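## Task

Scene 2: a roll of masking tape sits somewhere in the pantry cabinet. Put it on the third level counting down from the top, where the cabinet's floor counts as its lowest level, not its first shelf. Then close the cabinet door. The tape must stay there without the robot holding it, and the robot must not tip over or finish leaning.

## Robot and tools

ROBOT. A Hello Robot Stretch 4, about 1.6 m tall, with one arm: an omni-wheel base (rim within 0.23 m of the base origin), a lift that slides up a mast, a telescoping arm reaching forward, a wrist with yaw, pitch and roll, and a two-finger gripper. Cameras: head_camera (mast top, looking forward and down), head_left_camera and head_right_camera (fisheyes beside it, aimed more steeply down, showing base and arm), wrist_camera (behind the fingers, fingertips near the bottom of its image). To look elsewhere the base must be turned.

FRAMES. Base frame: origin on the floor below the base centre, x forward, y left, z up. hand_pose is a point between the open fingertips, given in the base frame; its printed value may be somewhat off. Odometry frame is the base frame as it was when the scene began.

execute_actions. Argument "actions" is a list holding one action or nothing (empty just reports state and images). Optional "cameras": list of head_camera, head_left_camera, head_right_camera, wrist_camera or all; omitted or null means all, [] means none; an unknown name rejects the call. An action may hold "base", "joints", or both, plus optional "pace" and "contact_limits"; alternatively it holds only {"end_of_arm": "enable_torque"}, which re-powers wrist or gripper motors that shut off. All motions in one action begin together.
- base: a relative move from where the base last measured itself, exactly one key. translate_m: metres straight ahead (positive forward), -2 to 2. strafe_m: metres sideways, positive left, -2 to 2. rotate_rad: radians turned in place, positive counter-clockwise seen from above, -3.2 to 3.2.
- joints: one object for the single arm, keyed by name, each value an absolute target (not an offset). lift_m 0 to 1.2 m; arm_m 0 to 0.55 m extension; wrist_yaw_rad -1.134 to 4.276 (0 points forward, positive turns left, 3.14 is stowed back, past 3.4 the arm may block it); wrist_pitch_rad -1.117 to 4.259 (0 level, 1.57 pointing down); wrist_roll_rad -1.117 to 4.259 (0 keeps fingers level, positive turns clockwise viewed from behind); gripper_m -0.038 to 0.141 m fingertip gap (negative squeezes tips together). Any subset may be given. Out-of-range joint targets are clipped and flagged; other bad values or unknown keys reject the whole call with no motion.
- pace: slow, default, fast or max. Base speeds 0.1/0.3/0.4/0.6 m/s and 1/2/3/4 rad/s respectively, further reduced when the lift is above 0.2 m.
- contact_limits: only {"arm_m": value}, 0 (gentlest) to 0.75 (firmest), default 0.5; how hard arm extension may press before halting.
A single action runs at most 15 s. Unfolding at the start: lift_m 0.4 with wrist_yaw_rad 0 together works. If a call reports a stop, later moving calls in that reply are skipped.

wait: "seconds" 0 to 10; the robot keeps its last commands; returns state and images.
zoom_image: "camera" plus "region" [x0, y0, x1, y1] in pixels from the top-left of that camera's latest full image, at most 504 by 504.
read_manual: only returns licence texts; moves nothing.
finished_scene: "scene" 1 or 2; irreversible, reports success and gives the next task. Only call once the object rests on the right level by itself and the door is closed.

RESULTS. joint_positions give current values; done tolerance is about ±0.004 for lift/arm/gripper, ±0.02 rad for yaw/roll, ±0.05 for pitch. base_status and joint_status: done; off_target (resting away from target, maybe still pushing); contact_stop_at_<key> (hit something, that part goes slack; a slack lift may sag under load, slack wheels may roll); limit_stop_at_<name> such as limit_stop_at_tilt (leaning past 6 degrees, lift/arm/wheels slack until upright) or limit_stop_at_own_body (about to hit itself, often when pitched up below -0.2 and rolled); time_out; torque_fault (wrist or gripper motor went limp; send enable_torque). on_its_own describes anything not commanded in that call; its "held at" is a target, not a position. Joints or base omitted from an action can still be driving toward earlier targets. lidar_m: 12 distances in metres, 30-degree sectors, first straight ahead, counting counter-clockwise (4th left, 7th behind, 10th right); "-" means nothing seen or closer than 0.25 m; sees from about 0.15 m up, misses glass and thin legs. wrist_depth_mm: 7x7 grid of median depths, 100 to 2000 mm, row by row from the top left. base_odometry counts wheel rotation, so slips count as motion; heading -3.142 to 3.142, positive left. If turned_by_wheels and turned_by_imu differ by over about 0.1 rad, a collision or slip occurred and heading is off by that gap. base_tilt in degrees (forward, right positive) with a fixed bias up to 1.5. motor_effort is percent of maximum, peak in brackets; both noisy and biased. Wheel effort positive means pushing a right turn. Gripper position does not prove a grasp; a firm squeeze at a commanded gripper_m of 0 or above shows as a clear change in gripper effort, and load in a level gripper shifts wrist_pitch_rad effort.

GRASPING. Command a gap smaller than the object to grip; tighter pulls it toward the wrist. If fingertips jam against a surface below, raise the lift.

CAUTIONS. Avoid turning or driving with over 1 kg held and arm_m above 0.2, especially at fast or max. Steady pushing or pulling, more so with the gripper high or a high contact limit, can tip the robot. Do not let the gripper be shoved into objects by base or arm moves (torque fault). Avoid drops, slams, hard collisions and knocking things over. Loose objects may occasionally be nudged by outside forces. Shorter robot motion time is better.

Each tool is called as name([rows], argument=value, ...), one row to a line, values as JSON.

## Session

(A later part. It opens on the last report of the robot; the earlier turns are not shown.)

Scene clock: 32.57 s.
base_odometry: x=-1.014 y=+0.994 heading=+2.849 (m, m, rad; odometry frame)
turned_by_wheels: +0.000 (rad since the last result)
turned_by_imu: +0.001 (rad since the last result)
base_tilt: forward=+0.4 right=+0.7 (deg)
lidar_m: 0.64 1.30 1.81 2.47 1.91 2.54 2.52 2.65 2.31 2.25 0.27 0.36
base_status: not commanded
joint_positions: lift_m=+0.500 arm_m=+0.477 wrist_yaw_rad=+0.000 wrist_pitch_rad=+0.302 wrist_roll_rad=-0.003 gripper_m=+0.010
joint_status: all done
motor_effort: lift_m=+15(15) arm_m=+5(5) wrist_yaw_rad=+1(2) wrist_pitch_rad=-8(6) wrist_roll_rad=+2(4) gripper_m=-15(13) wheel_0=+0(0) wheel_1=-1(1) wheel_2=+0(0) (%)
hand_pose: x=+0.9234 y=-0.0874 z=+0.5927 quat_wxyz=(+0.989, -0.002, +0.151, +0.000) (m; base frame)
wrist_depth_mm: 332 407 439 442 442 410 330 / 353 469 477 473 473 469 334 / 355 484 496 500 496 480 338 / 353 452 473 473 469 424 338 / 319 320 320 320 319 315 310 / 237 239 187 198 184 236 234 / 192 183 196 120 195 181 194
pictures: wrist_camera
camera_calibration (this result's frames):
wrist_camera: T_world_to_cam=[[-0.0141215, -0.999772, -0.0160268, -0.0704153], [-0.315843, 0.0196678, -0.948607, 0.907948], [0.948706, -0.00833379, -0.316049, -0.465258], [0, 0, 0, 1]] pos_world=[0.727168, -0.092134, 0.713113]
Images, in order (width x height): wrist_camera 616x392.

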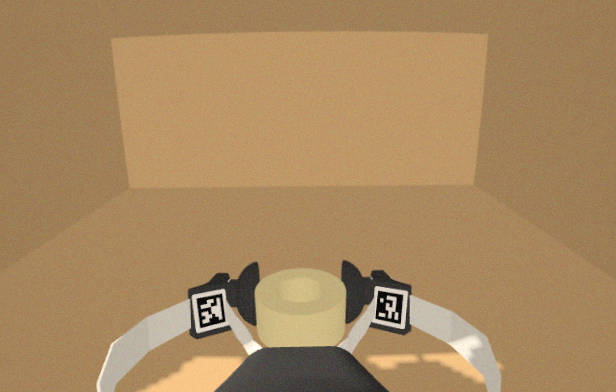

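execute_actions([
  {"joints": {"lift_m": 0.518, "arm_m": 0.17}, "pace": "fast"},
], cameras=["wrist_camera", "head_camera"])

Scene clock: 34.43 s.
base_odometry: x=-1.014 y=+0.994 heading=+2.849 (m, m, rad; odometry frame)
turned_by_wheels: +0.000 (rad since the last result)
turned_by_imu: +0.001 (rad since the last result)
base_tilt: forward=+0.3 right=+0.6 (deg)
lidar_m: 0.65 1.30 1.81 2.48 1.93 2.53 2.50 2.66 2.33 2.24 0.28 0.35
base_status: not commanded
joint_positions: lift_m=+0.518 arm_m=+0.171 wrist_yaw_rad=+0.000 wrist_pitch_rad=+0.303 wrist_roll_rad=-0.003 gripper_m=+0.010
joint_status: all done
motor_effort: lift_m=+23(23) arm_m=-5(6) wrist_yaw_rad=+2(1) wrist_pitch_rad=-8(7) wrist_roll_rad=+4(1) gripper_m=-15(19) wheel_0=+0(0) wheel_1=-1(1) wheel_2=+0(0) (%)
hand_pose: x=+0.6172 y=-0.0875 z=+0.6099 quat_wxyz=(+0.989, -0.002, +0.151, +0.000) (m; base frame)
wrist_depth_mm: 266 290 315 329 329 312 286 / 366 544 768 768 759 455 327 / 370 539 798 798 778 459 322 / 368 492 535 539 525 439 324 / 340 362 362 359 359 355 315 / 327 309 187 197 183 309 312 / 359 427 539 120 535 370 327
pictures: head_camera, wrist_camera
camera_calibration (this result's frames):
wrist_camera: T_world_to_cam=[[-0.0143015, -0.999769, -0.0160208, -0.074403], [-0.316247, 0.0197226, -0.948472, 0.827761], [0.948569, -0.00849803, -0.316456, -0.169019], [0, 0, 0, 1]] pos_world=[0.421039, -0.0921477, 0.730429]
Images, in order (width x height): head_camera 420x560, wrist_camera 616x392.

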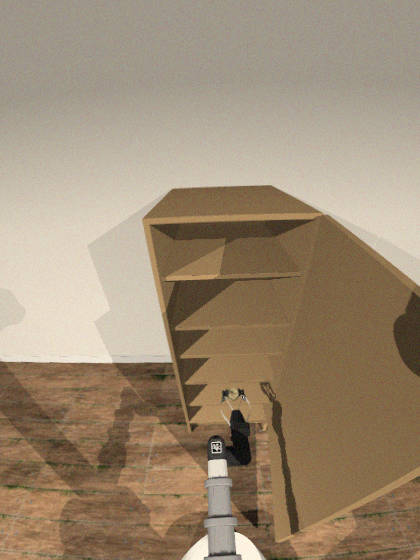

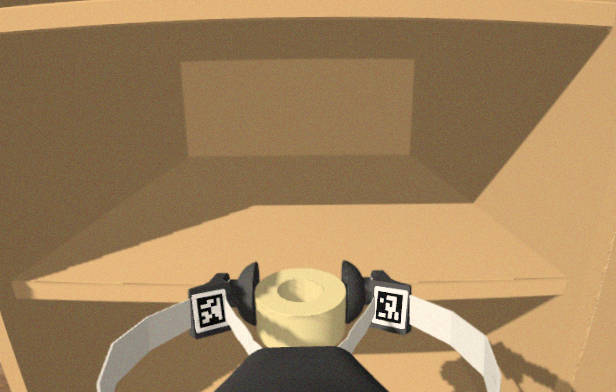

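execute_actions([
  {"joints": {"lift_m": 0.735}, "pace": "max"},
], cameras=["wrist_camera", "head_camera"])

Scene clock: 35.90 s.
base_odometry: x=-1.014 y=+0.994 heading=+2.849 (m, m, rad; odometry frame)
turned_by_wheels: +0.000 (rad since the last result)
turned_by_imu: +0.000 (rad since the last result)
base_tilt: forward=+0.3 right=+0.7 (deg)
lidar_m: 0.64 1.29 1.83 2.46 1.91 2.55 2.51 2.63 2.33 2.24 0.27 0.36
base_status: not commanded
joint_positions: lift_m=+0.735 arm_m=+0.171 wrist_yaw_rad=+0.000 wrist_pitch_rad=+0.302 wrist_roll_rad=-0.003 gripper_m=+0.010
joint_status: all done
motor_effort: lift_m=+21(27) arm_m=-5(5) wrist_yaw_rad=+2(2) wrist_pitch_rad=-7(10) wrist_roll_rad=+2(0) gripper_m=-14(17) wheel_0=+0(0) wheel_1=+0(1) wheel_2=+0(0) (%)
hand_pose: x=+0.6172 y=-0.0875 z=+0.8271 quat_wxyz=(+0.989, -0.002, +0.151, +0.000) (m; base frame)
wrist_depth_mm: 364 535 741 741 741 449 324 / 329 260 768 768 715 394 303 / 368 535 788 788 778 459 324 / 368 500 549 549 539 452 325 / 347 373 373 370 368 362 317 / 327 309 187 197 184 309 312 / 359 427 530 120 525 370 329
pictures: head_camera, wrist_camera
camera_calibration (this result's frames):
wrist_camera: T_world_to_cam=[[-0.0142971, -0.999769, -0.0160246, -0.0709224], [-0.315988, 0.0197226, -0.948558, 1.03369], [0.948655, -0.00849806, -0.316197, -0.10057], [0, 0, 0, 1]] pos_world=[0.421026, -0.0921477, 0.947579]
Images, in order (width x height): head_camera 420x560, wrist_camera 616x392.

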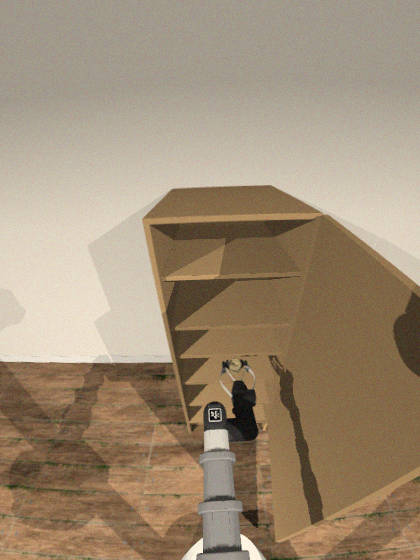

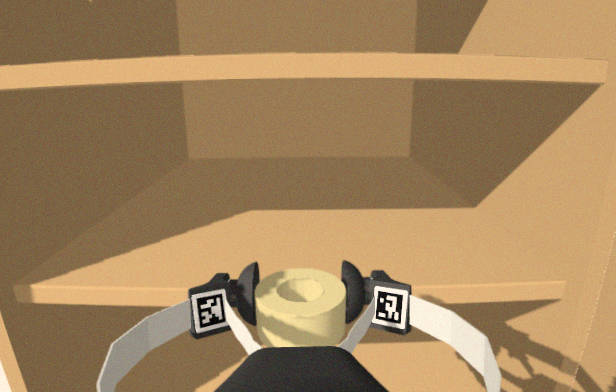

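execute_actions([
  {"joints": {"lift_m": 0.724, "arm_m": 0.39}, "pace": "fast", "contact_limits": {"arm_m": 0.2}},
], cameras=["wrist_camera", "head_camera"])

Scene clock: 37.87 s.
base_odometry: x=-1.014 y=+0.994 heading=+2.849 (m, m, rad; odometry frame)
turned_by_wheels: +0.000 (rad since the last result)
turned_by_imu: +0.001 (rad since the last result)
base_tilt: forward=+0.4 right=+0.6 (deg)
lidar_m: 0.64 1.30 1.81 2.46 1.91 2.54 2.51 2.65 2.32 2.25 0.26 0.37
base_status: not commanded
joint_positions: lift_m=+0.724 arm_m=+0.389 wrist_yaw_rad=+0.000 wrist_pitch_rad=+0.302 wrist_roll_rad=-0.003 gripper_m=+0.010
joint_status: all done
motor_effort: lift_m=+16(19) arm_m=+5(6) wrist_yaw_rad=+2(3) wrist_pitch_rad=-7(8) wrist_roll_rad=+2(3) gripper_m=-17(15) wheel_0=+0(0) wheel_1=-1(1) wheel_2=+0(0) (%)
contact_limits: arm_m 0.2
hand_pose: x=+0.8354 y=-0.0874 z=+0.8166 quat_wxyz=(+0.989, -0.002, +0.151, +0.000) (m; base frame)
wrist_depth_mm: - - - 139 139 - - / 322 455 554 554 559 439 322 / 359 525 580 580 585 477 334 / 359 473 508 504 504 445 334 / 324 345 345 345 342 340 315 / 257 258 187 197 184 254 250 / 207 198 212 120 210 196 208
pictures: head_camera, wrist_camera
camera_calibration (this result's frames):
wrist_camera: T_world_to_cam=[[-0.0140441, -0.999773, -0.0160242, -0.0681146], [-0.316022, 0.0196424, -0.948549, 1.09264], [0.948648, -0.00825751, -0.316226, -0.310802], [0, 0, 0, 1]] pos_world=[0.639182, -0.0921276, 0.937044]
Images, in order (width x height): head_camera 420x560, wrist_camera 616x392.

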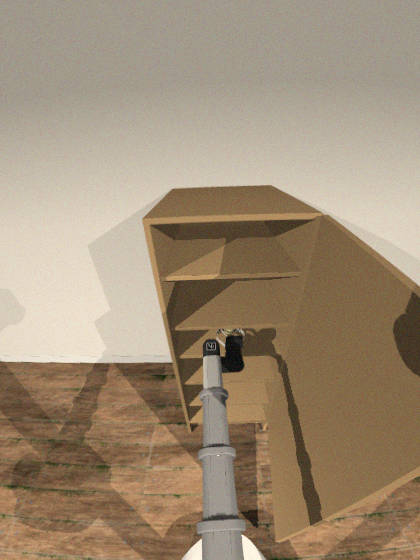

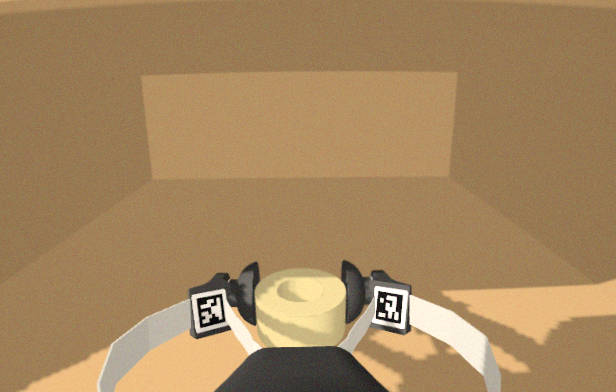

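execute_actions([
  {"joints": {"lift_m": 0.713, "gripper_m": 0.08}, "pace": "fast"},
], cameras=["wrist_camera"])

Scene clock: 39.47 s.
base_odometry: x=-1.014 y=+0.994 heading=+2.849 (m, m, rad; odometry frame)
turned_by_wheels: +0.000 (rad since the last result)
turned_by_imu: +0.001 (rad since the last result)
base_tilt: forward=+0.3 right=+0.4 (deg)
lidar_m: 0.64 1.29 1.81 2.47 1.91 2.56 2.51 2.65 2.32 2.24 0.26 0.36
base_status: not commanded
joint_positions: lift_m=+0.713 arm_m=+0.389 wrist_yaw_rad=+0.000 wrist_pitch_rad=+0.302 wrist_roll_rad=-0.003 gripper_m=+0.080
joint_status: all done
motor_effort: lift_m=+16(15) arm_m=+5(5) wrist_yaw_rad=+1(1) wrist_pitch_rad=-7(7) wrist_roll_rad=+3(1) gripper_m=-1(13) wheel_0=+0(0) wheel_1=-1(1) wheel_2=+0(0) (%)
hand_pose: x=+0.8354 y=-0.0874 z=+0.8056 quat_wxyz=(+0.989, -0.002, +0.151, +0.000) (m; base frame)
wrist_depth_mm: 147 161 175 183 182 174 - / 338 488 559 559 559 452 338 / 357 525 585 580 585 473 332 / 359 459 473 473 469 424 334 / 320 320 320 319 317 315 307 / 237 239 196 206 197 236 233 / 192 187 196 120 198 187 194
pictures: wrist_camera
camera_calibration (this result's frames):
wrist_camera: T_world_to_cam=[[-0.0140439, -0.999773, -0.0160245, -0.0682907], [-0.316006, 0.0196425, -0.948554, 1.0822], [0.948653, -0.00825759, -0.31621, -0.3143], [0, 0, 0, 1]] pos_world=[0.639184, -0.0921276, 0.926042]
Images, in order (width x height): wrist_camera 616x392.

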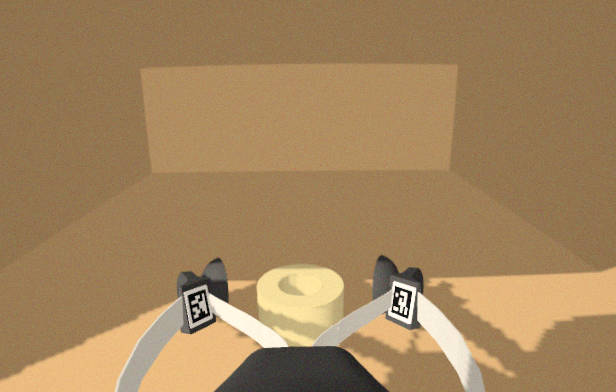

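execute_actions([
  {"base": {"translate_m": -0.45}, "joints": {"lift_m": 0.72, "arm_m": 0.03}, "pace": "max"},
], cameras=["wrist_camera", "head_camera", "head_right_camera"])

Scene clock: 42.87 s.
base_odometry: x=-0.583 y=+0.864 heading=+2.849 (m, m, rad; odometry frame)
turned_by_wheels: +0.000 (rad since the last result)
turned_by_imu: +0.001 (rad since the last result)
base_tilt: forward=+0.3 right=+0.3 (deg)
lidar_m: 1.10 1.76 2.47 1.71 1.77 2.12 2.06 2.16 2.34 2.23 2.33 0.62
base_status: done
joint_positions: lift_m=+0.720 arm_m=+0.031 wrist_yaw_rad=+0.000 wrist_pitch_rad=+0.302 wrist_roll_rad=-0.003 gripper_m=+0.080
joint_status: all done
motor_effort: lift_m=+22(23) arm_m=-5(6) wrist_yaw_rad=+3(1) wrist_pitch_rad=-6(7) wrist_roll_rad=+0(3) gripper_m=+0(1) wheel_0=+1(7) wheel_1=+0(4) wheel_2=-1(7) (%)
hand_pose: x=+0.4772 y=-0.0875 z=+0.8121 quat_wxyz=(+0.989, -0.002, +0.151, +0.000) (m; base frame)
wrist_depth_mm: 1281 1281 1182 1281 831 343 1281 / 1336 1336 1042 1336 831 345 1336 / 1397 1397 960 1160 854 364 1430 / 1499 1464 1118 1205 866 387 1464 / 1537 1576 960 1205 676 399 1537 / 1537 1576 196 1078 197 1430 1537 / 1281 1255 1098 120 683 1255 1281
pictures: head_camera, head_right_camera, wrist_camera
camera_calibration (this result's frames):
wrist_camera: T_world_to_cam=[[-0.0144204, -0.999768, -0.0160254, -0.0731397], [-0.315945, 0.0197619, -0.948572, 0.975182], [0.948668, -0.00861563, -0.316157, 0.0274621], [0, 0, 0, 1]] pos_world=[0.280997, -0.0921575, 0.93254]
Images, in order (width x height): head_camera 420x560, head_right_camera 420x672, wrist_camera 616x392.

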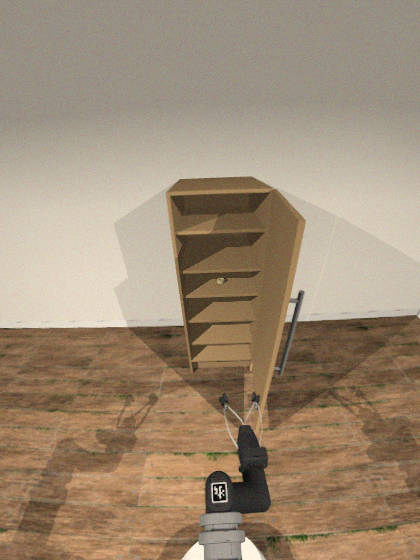

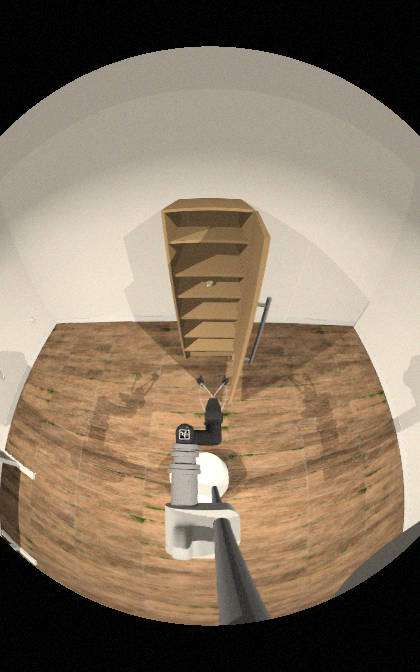

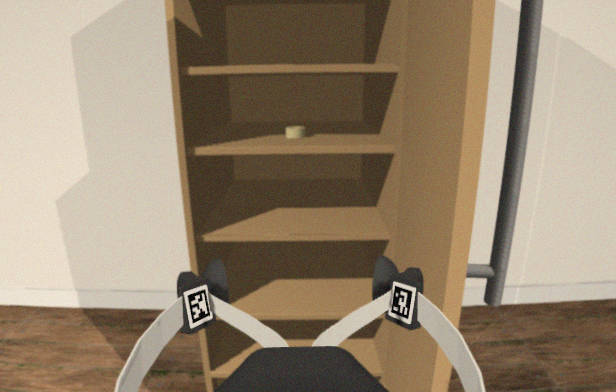

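execute_actions([
  {"base": {"strafe_m": -0.36}, "joints": {"lift_m": 0.28, "arm_m": 0.015, "wrist_yaw_rad": 0.5, "wrist_pitch_rad": 0.0, "gripper_m": 0.0}, "pace": "max"},
], cameras=["wrist_camera", "head_camera", "head_left_camera"])

Scene clock: 45.80 s.
base_odometry: x=-0.479 y=+1.209 heading=+2.849 (m, m, rad; odometry frame)
turned_by_wheels: +0.000 (rad since the last result)
turned_by_imu: +0.000 (rad since the last result)
base_tilt: forward=+0.4 right=+0.5 (deg)
lidar_m: 0.61 1.13 2.47 2.10 2.17 2.13 2.08 2.16 1.96 1.88 1.99 1.72
base_status: done
joint_positions: lift_m=+0.280 arm_m=+0.016 wrist_yaw_rad=+0.500 wrist_pitch_rad=+0.002 wrist_roll_rad=-0.003 gripper_m=+0.000
joint_status: all done
motor_effort: lift_m=+16(19) arm_m=-5(7) wrist_yaw_rad=+3(8) wrist_pitch_rad=-8(13) wrist_roll_rad=+2(3) gripper_m=-5(7) wheel_0=-1(10) wheel_1=+0(10) wheel_2=-1(3) (%)
hand_pose: x=+0.4819 y=+0.0615 z=+0.4578 quat_wxyz=(+0.969, -0.002, +0.001, +0.247) (m; base frame)
wrist_depth_mm: - - 1808 384 512 1205 1138 / - - 1808 402 512 1182 1138 / - - 1756 399 504 1205 1138 / - - 1756 399 500 1205 1160 / - - 1808 379 496 1205 1160 / 1756 1756 185 191 442 1182 1160 / 1160 1138 1118 121 442 1025 1118
pictures: head_camera, head_left_camera, wrist_camera
camera_calibration (this result's frames):
wrist_camera: T_world_to_cam=[[0.471401, -0.881703, -0.0194996, -0.169574], [-0.0283943, 0.00692547, -0.999573, 0.523202], [0.881462, 0.471753, -0.0217707, -0.219708], [0, 0, 0, 1]] pos_world=[0.288457, -0.0494895, 0.514889]
Images, in order (width x height): head_camera 420x560, head_left_camera 420x672, wrist_camera 616x392.

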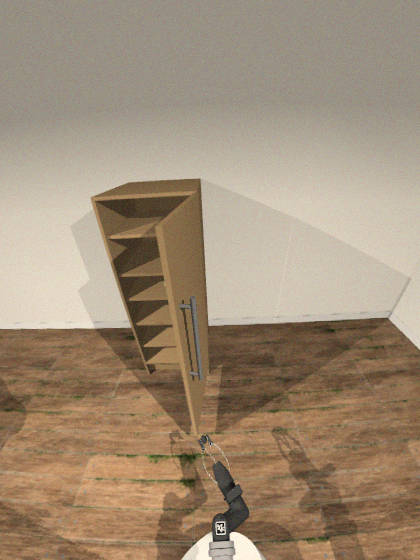

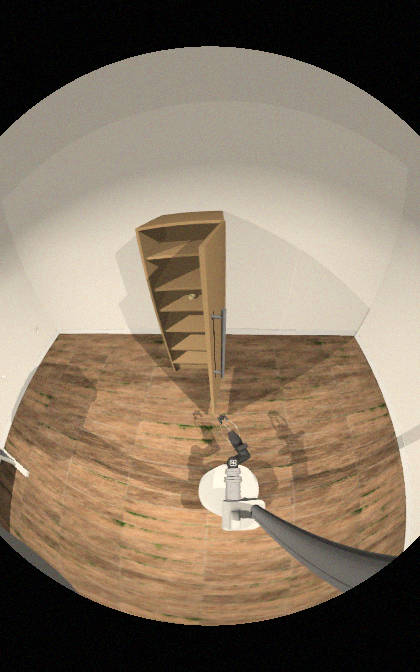

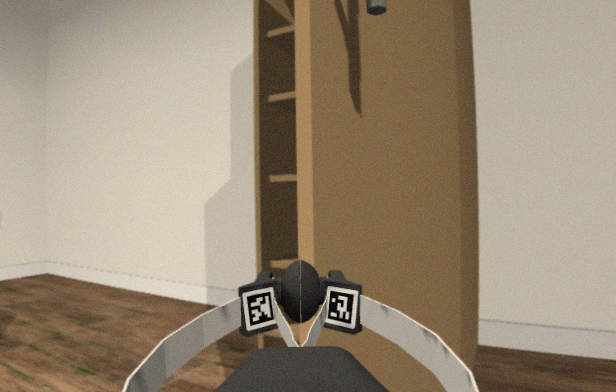

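execute_actions([
  {"base": {"translate_m": 0.2}, "joints": {"arm_m": 0.05, "wrist_yaw_rad": 0.42}, "pace": "max", "contact_limits": {"arm_m": 0.2}},
], cameras=["wrist_camera", "head_camera", "head_left_camera"])

Scene clock: 47.73 s.
base_odometry: x=-0.670 y=+1.267 heading=+2.849 (m, m, rad; odometry frame)
turned_by_wheels: +0.000 (rad since the last result)
turned_by_imu: +0.001 (rad since the last result)
base_tilt: forward=+0.3 right=+0.4 (deg)
lidar_m: 0.39 0.43 2.15 2.15 2.17 2.33 2.27 2.38 1.95 1.88 2.01 1.53
base_status: done
joint_positions: lift_m=+0.280 arm_m=+0.049 wrist_yaw_rad=+0.420 wrist_pitch_rad=+0.002 wrist_roll_rad=-0.003 gripper_m=+0.000
joint_status: all done
motor_effort: lift_m=+16(16) arm_m=+5(6) wrist_yaw_rad=+1(1) wrist_pitch_rad=-7(7) wrist_roll_rad=+3(2) gripper_m=-5(4) wheel_0=+0(7) wheel_1=+0(6) wheel_2=+1(13) (%)
contact_limits: arm_m 0.2
hand_pose: x=+0.5190 y=+0.0379 z=+0.4578 quat_wxyz=(+0.978, -0.002, +0.001, +0.209) (m; base frame)
wrist_depth_mm: 156 189 242 334 539 1042 976 / 158 190 242 334 535 1042 960 / 158 190 242 332 525 1060 976 / 158 189 241 330 521 1042 976 / 157 188 241 314 517 1042 960 / 156 187 185 192 445 1042 960 / 155 172 229 121 442 1042 976
pictures: head_camera, head_left_camera, wrist_camera
camera_calibration (this result's frames):
wrist_camera: T_world_to_cam=[[0.399822, -0.916385, -0.0195003, -0.169455], [-0.0276789, 0.00919411, -0.999575, 0.523987], [0.916175, 0.400192, -0.0216885, -0.256604], [0, 0, 0, 1]] pos_world=[0.317349, -0.0574131, 0.514895]
Images, in order (width x height): head_camera 420x560, head_left_camera 420x672, wrist_camera 616x392.

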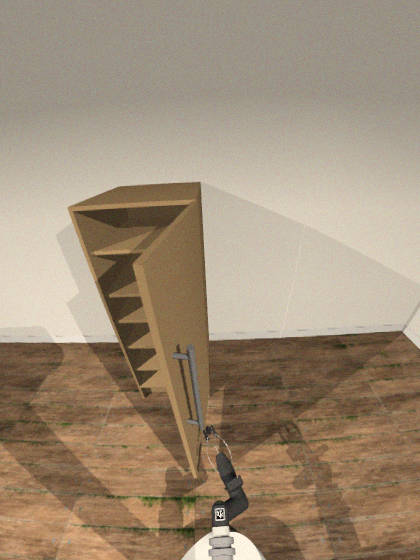

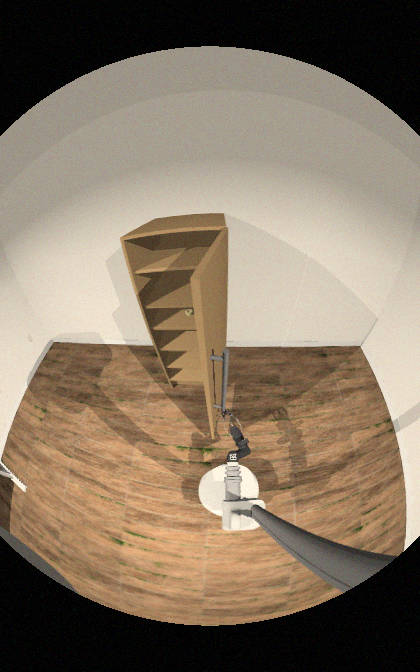

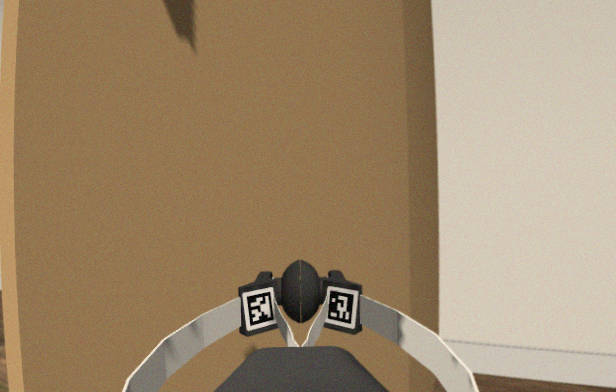

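execute_actions([
  {"base": {"strafe_m": 0.38}, "joints": {"arm_m": 0.37, "wrist_yaw_rad": 0.5}, "contact_limits": {"arm_m": 0.3}},
], cameras=["wrist_camera", "head_camera", "head_left_camera"])

Scene clock: 51.10 s.
base_odometry: x=-0.780 y=+0.903 heading=+2.849 (m, m, rad; odometry frame)
turned_by_wheels: +0.000 (rad since the last result)
turned_by_imu: +0.001 (rad since the last result)
base_tilt: forward=+0.4 right=+0.6 (deg)
lidar_m: 0.84 1.55 2.20 1.97 1.78 2.32 2.26 2.37 2.36 2.27 2.01 0.91
base_status: done
joint_positions: lift_m=+0.280 arm_m=+0.369 wrist_yaw_rad=+0.500 wrist_pitch_rad=+0.002 wrist_roll_rad=-0.003 gripper_m=+0.000
joint_status: all done
motor_effort: lift_m=+16(16) arm_m=+5(9) wrist_yaw_rad=+2(30) wrist_pitch_rad=-6(9) wrist_roll_rad=+3(3) gripper_m=-7(6) wheel_0=+1(15) wheel_1=-1(14) wheel_2=+1(6) (%)
contact_limits: arm_m 0.3
hand_pose: x=+0.8350 y=+0.0616 z=+0.4578 quat_wxyz=(+0.969, -0.002, +0.001, +0.247) (m; base frame)
wrist_depth_mm: 1576 1336 1118 297 264 236 219 / 1537 1281 1098 297 265 236 219 / 1537 1281 1118 298 265 237 220 / 1537 1308 1098 297 265 237 220 / 1537 1308 1118 294 266 237 221 / 1499 1308 185 192 253 237 220 / 1160 1138 1078 120 260 234 220
pictures: head_camera, head_left_camera, wrist_camera
camera_calibration (this result's frames):
wrist_camera: T_world_to_cam=[[0.471583, -0.881606, -0.019501, -0.336129], [-0.0282516, 0.00699831, -0.999576, 0.533128], [0.881369, 0.471934, -0.0216065, -0.530988], [0, 0, 0, 1]] pos_world=[0.641571, -0.0494734, 0.514875]
Images, in order (width x height): head_camera 420x560, head_left_camera 420x672, wrist_camera 616x392.

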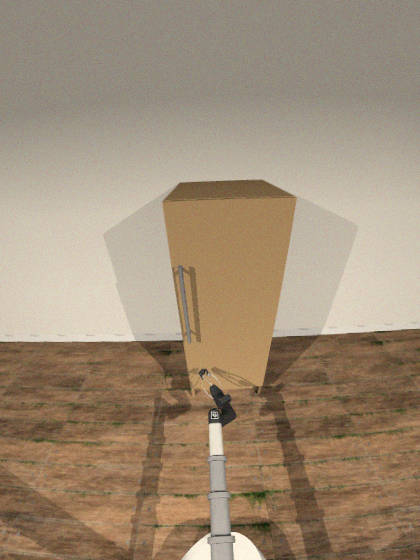

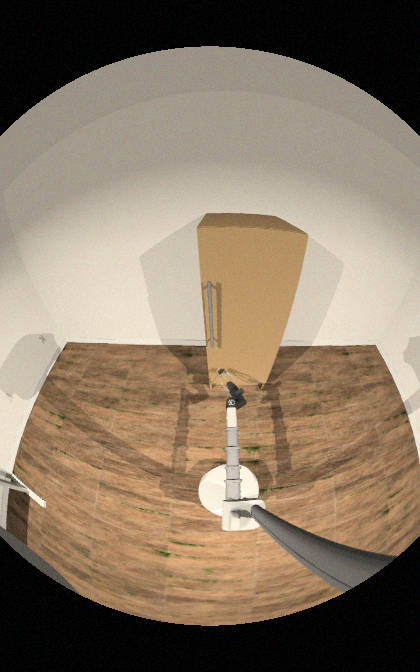

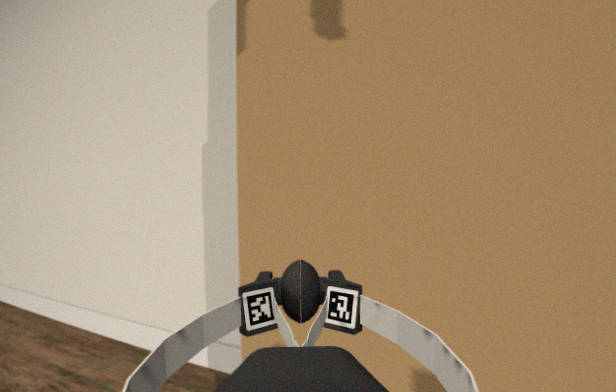

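zoom_image(camera="head_camera", region=[140, 160, 320, 240])

execute_actions(actions=[], cameras=["head_camera"])

Region (140, 160, 320, 240) of head_camera's 420x560 image, scaled by 2.800, with more detail than that image has.

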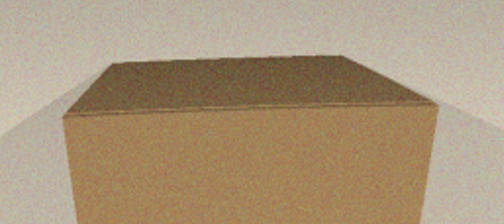

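Scene clock: 51.20 s.
base_odometry: x=-0.780 y=+0.903 heading=+2.849 (m, m, rad; odometry frame)
turned_by_wheels: +0.000 (rad since the last result)
turned_by_imu: +0.000 (rad since the last result)
base_tilt: forward=+0.3 right=+0.5 (deg)
lidar_m: 0.84 1.54 2.20 1.99 1.80 2.32 2.25 2.37 2.35 2.27 2.05 0.91
base_status: done
joint_positions: lift_m=+0.280 arm_m=+0.369 wrist_yaw_rad=+0.500 wrist_pitch_rad=+0.002 wrist_roll_rad=-0.003 gripper_m=+0.000
joint_status: all done
motor_effort: lift_m=+16(16) arm_m=+5(9) wrist_yaw_rad=+2(30) wrist_pitch_rad=-8(9) wrist_roll_rad=+3(3) gripper_m=-5(6) wheel_0=+1(15) wheel_1=-1(14) wheel_2=+1(6) (%)
contact_limits: arm_m 0.3
hand_pose: x=+0.8350 y=+0.0616 z=+0.4578 quat_wxyz=(+0.969, -0.002, +0.001, +0.247) (m; base frame)
wrist_depth_mm: 1537 1308 1118 298 265 236 219 / 1537 1308 1118 298 265 237 220 / 1537 1281 1118 298 264 237 220 / 1576 1281 1138 298 266 237 220 / 1537 1308 1118 293 264 237 221 / 1499 1281 185 192 252 237 220 / 1160 1138 1078 121 260 234 220
pictures: head_camera
Images, in order (width x height): head_camera 420x560.

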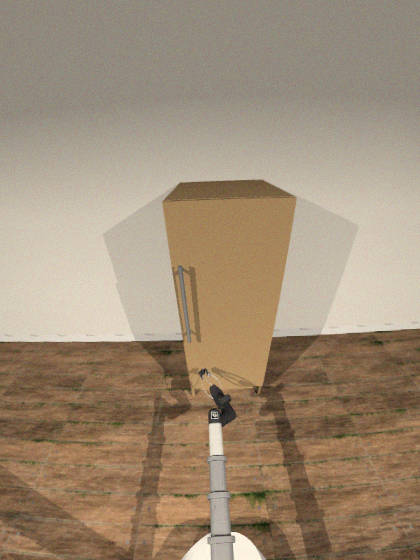

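The door sits flush and the gripper isn't touching it. The tape is on the third level from the top.

finished_scene(scene=2)

The scene is finished: the task was done.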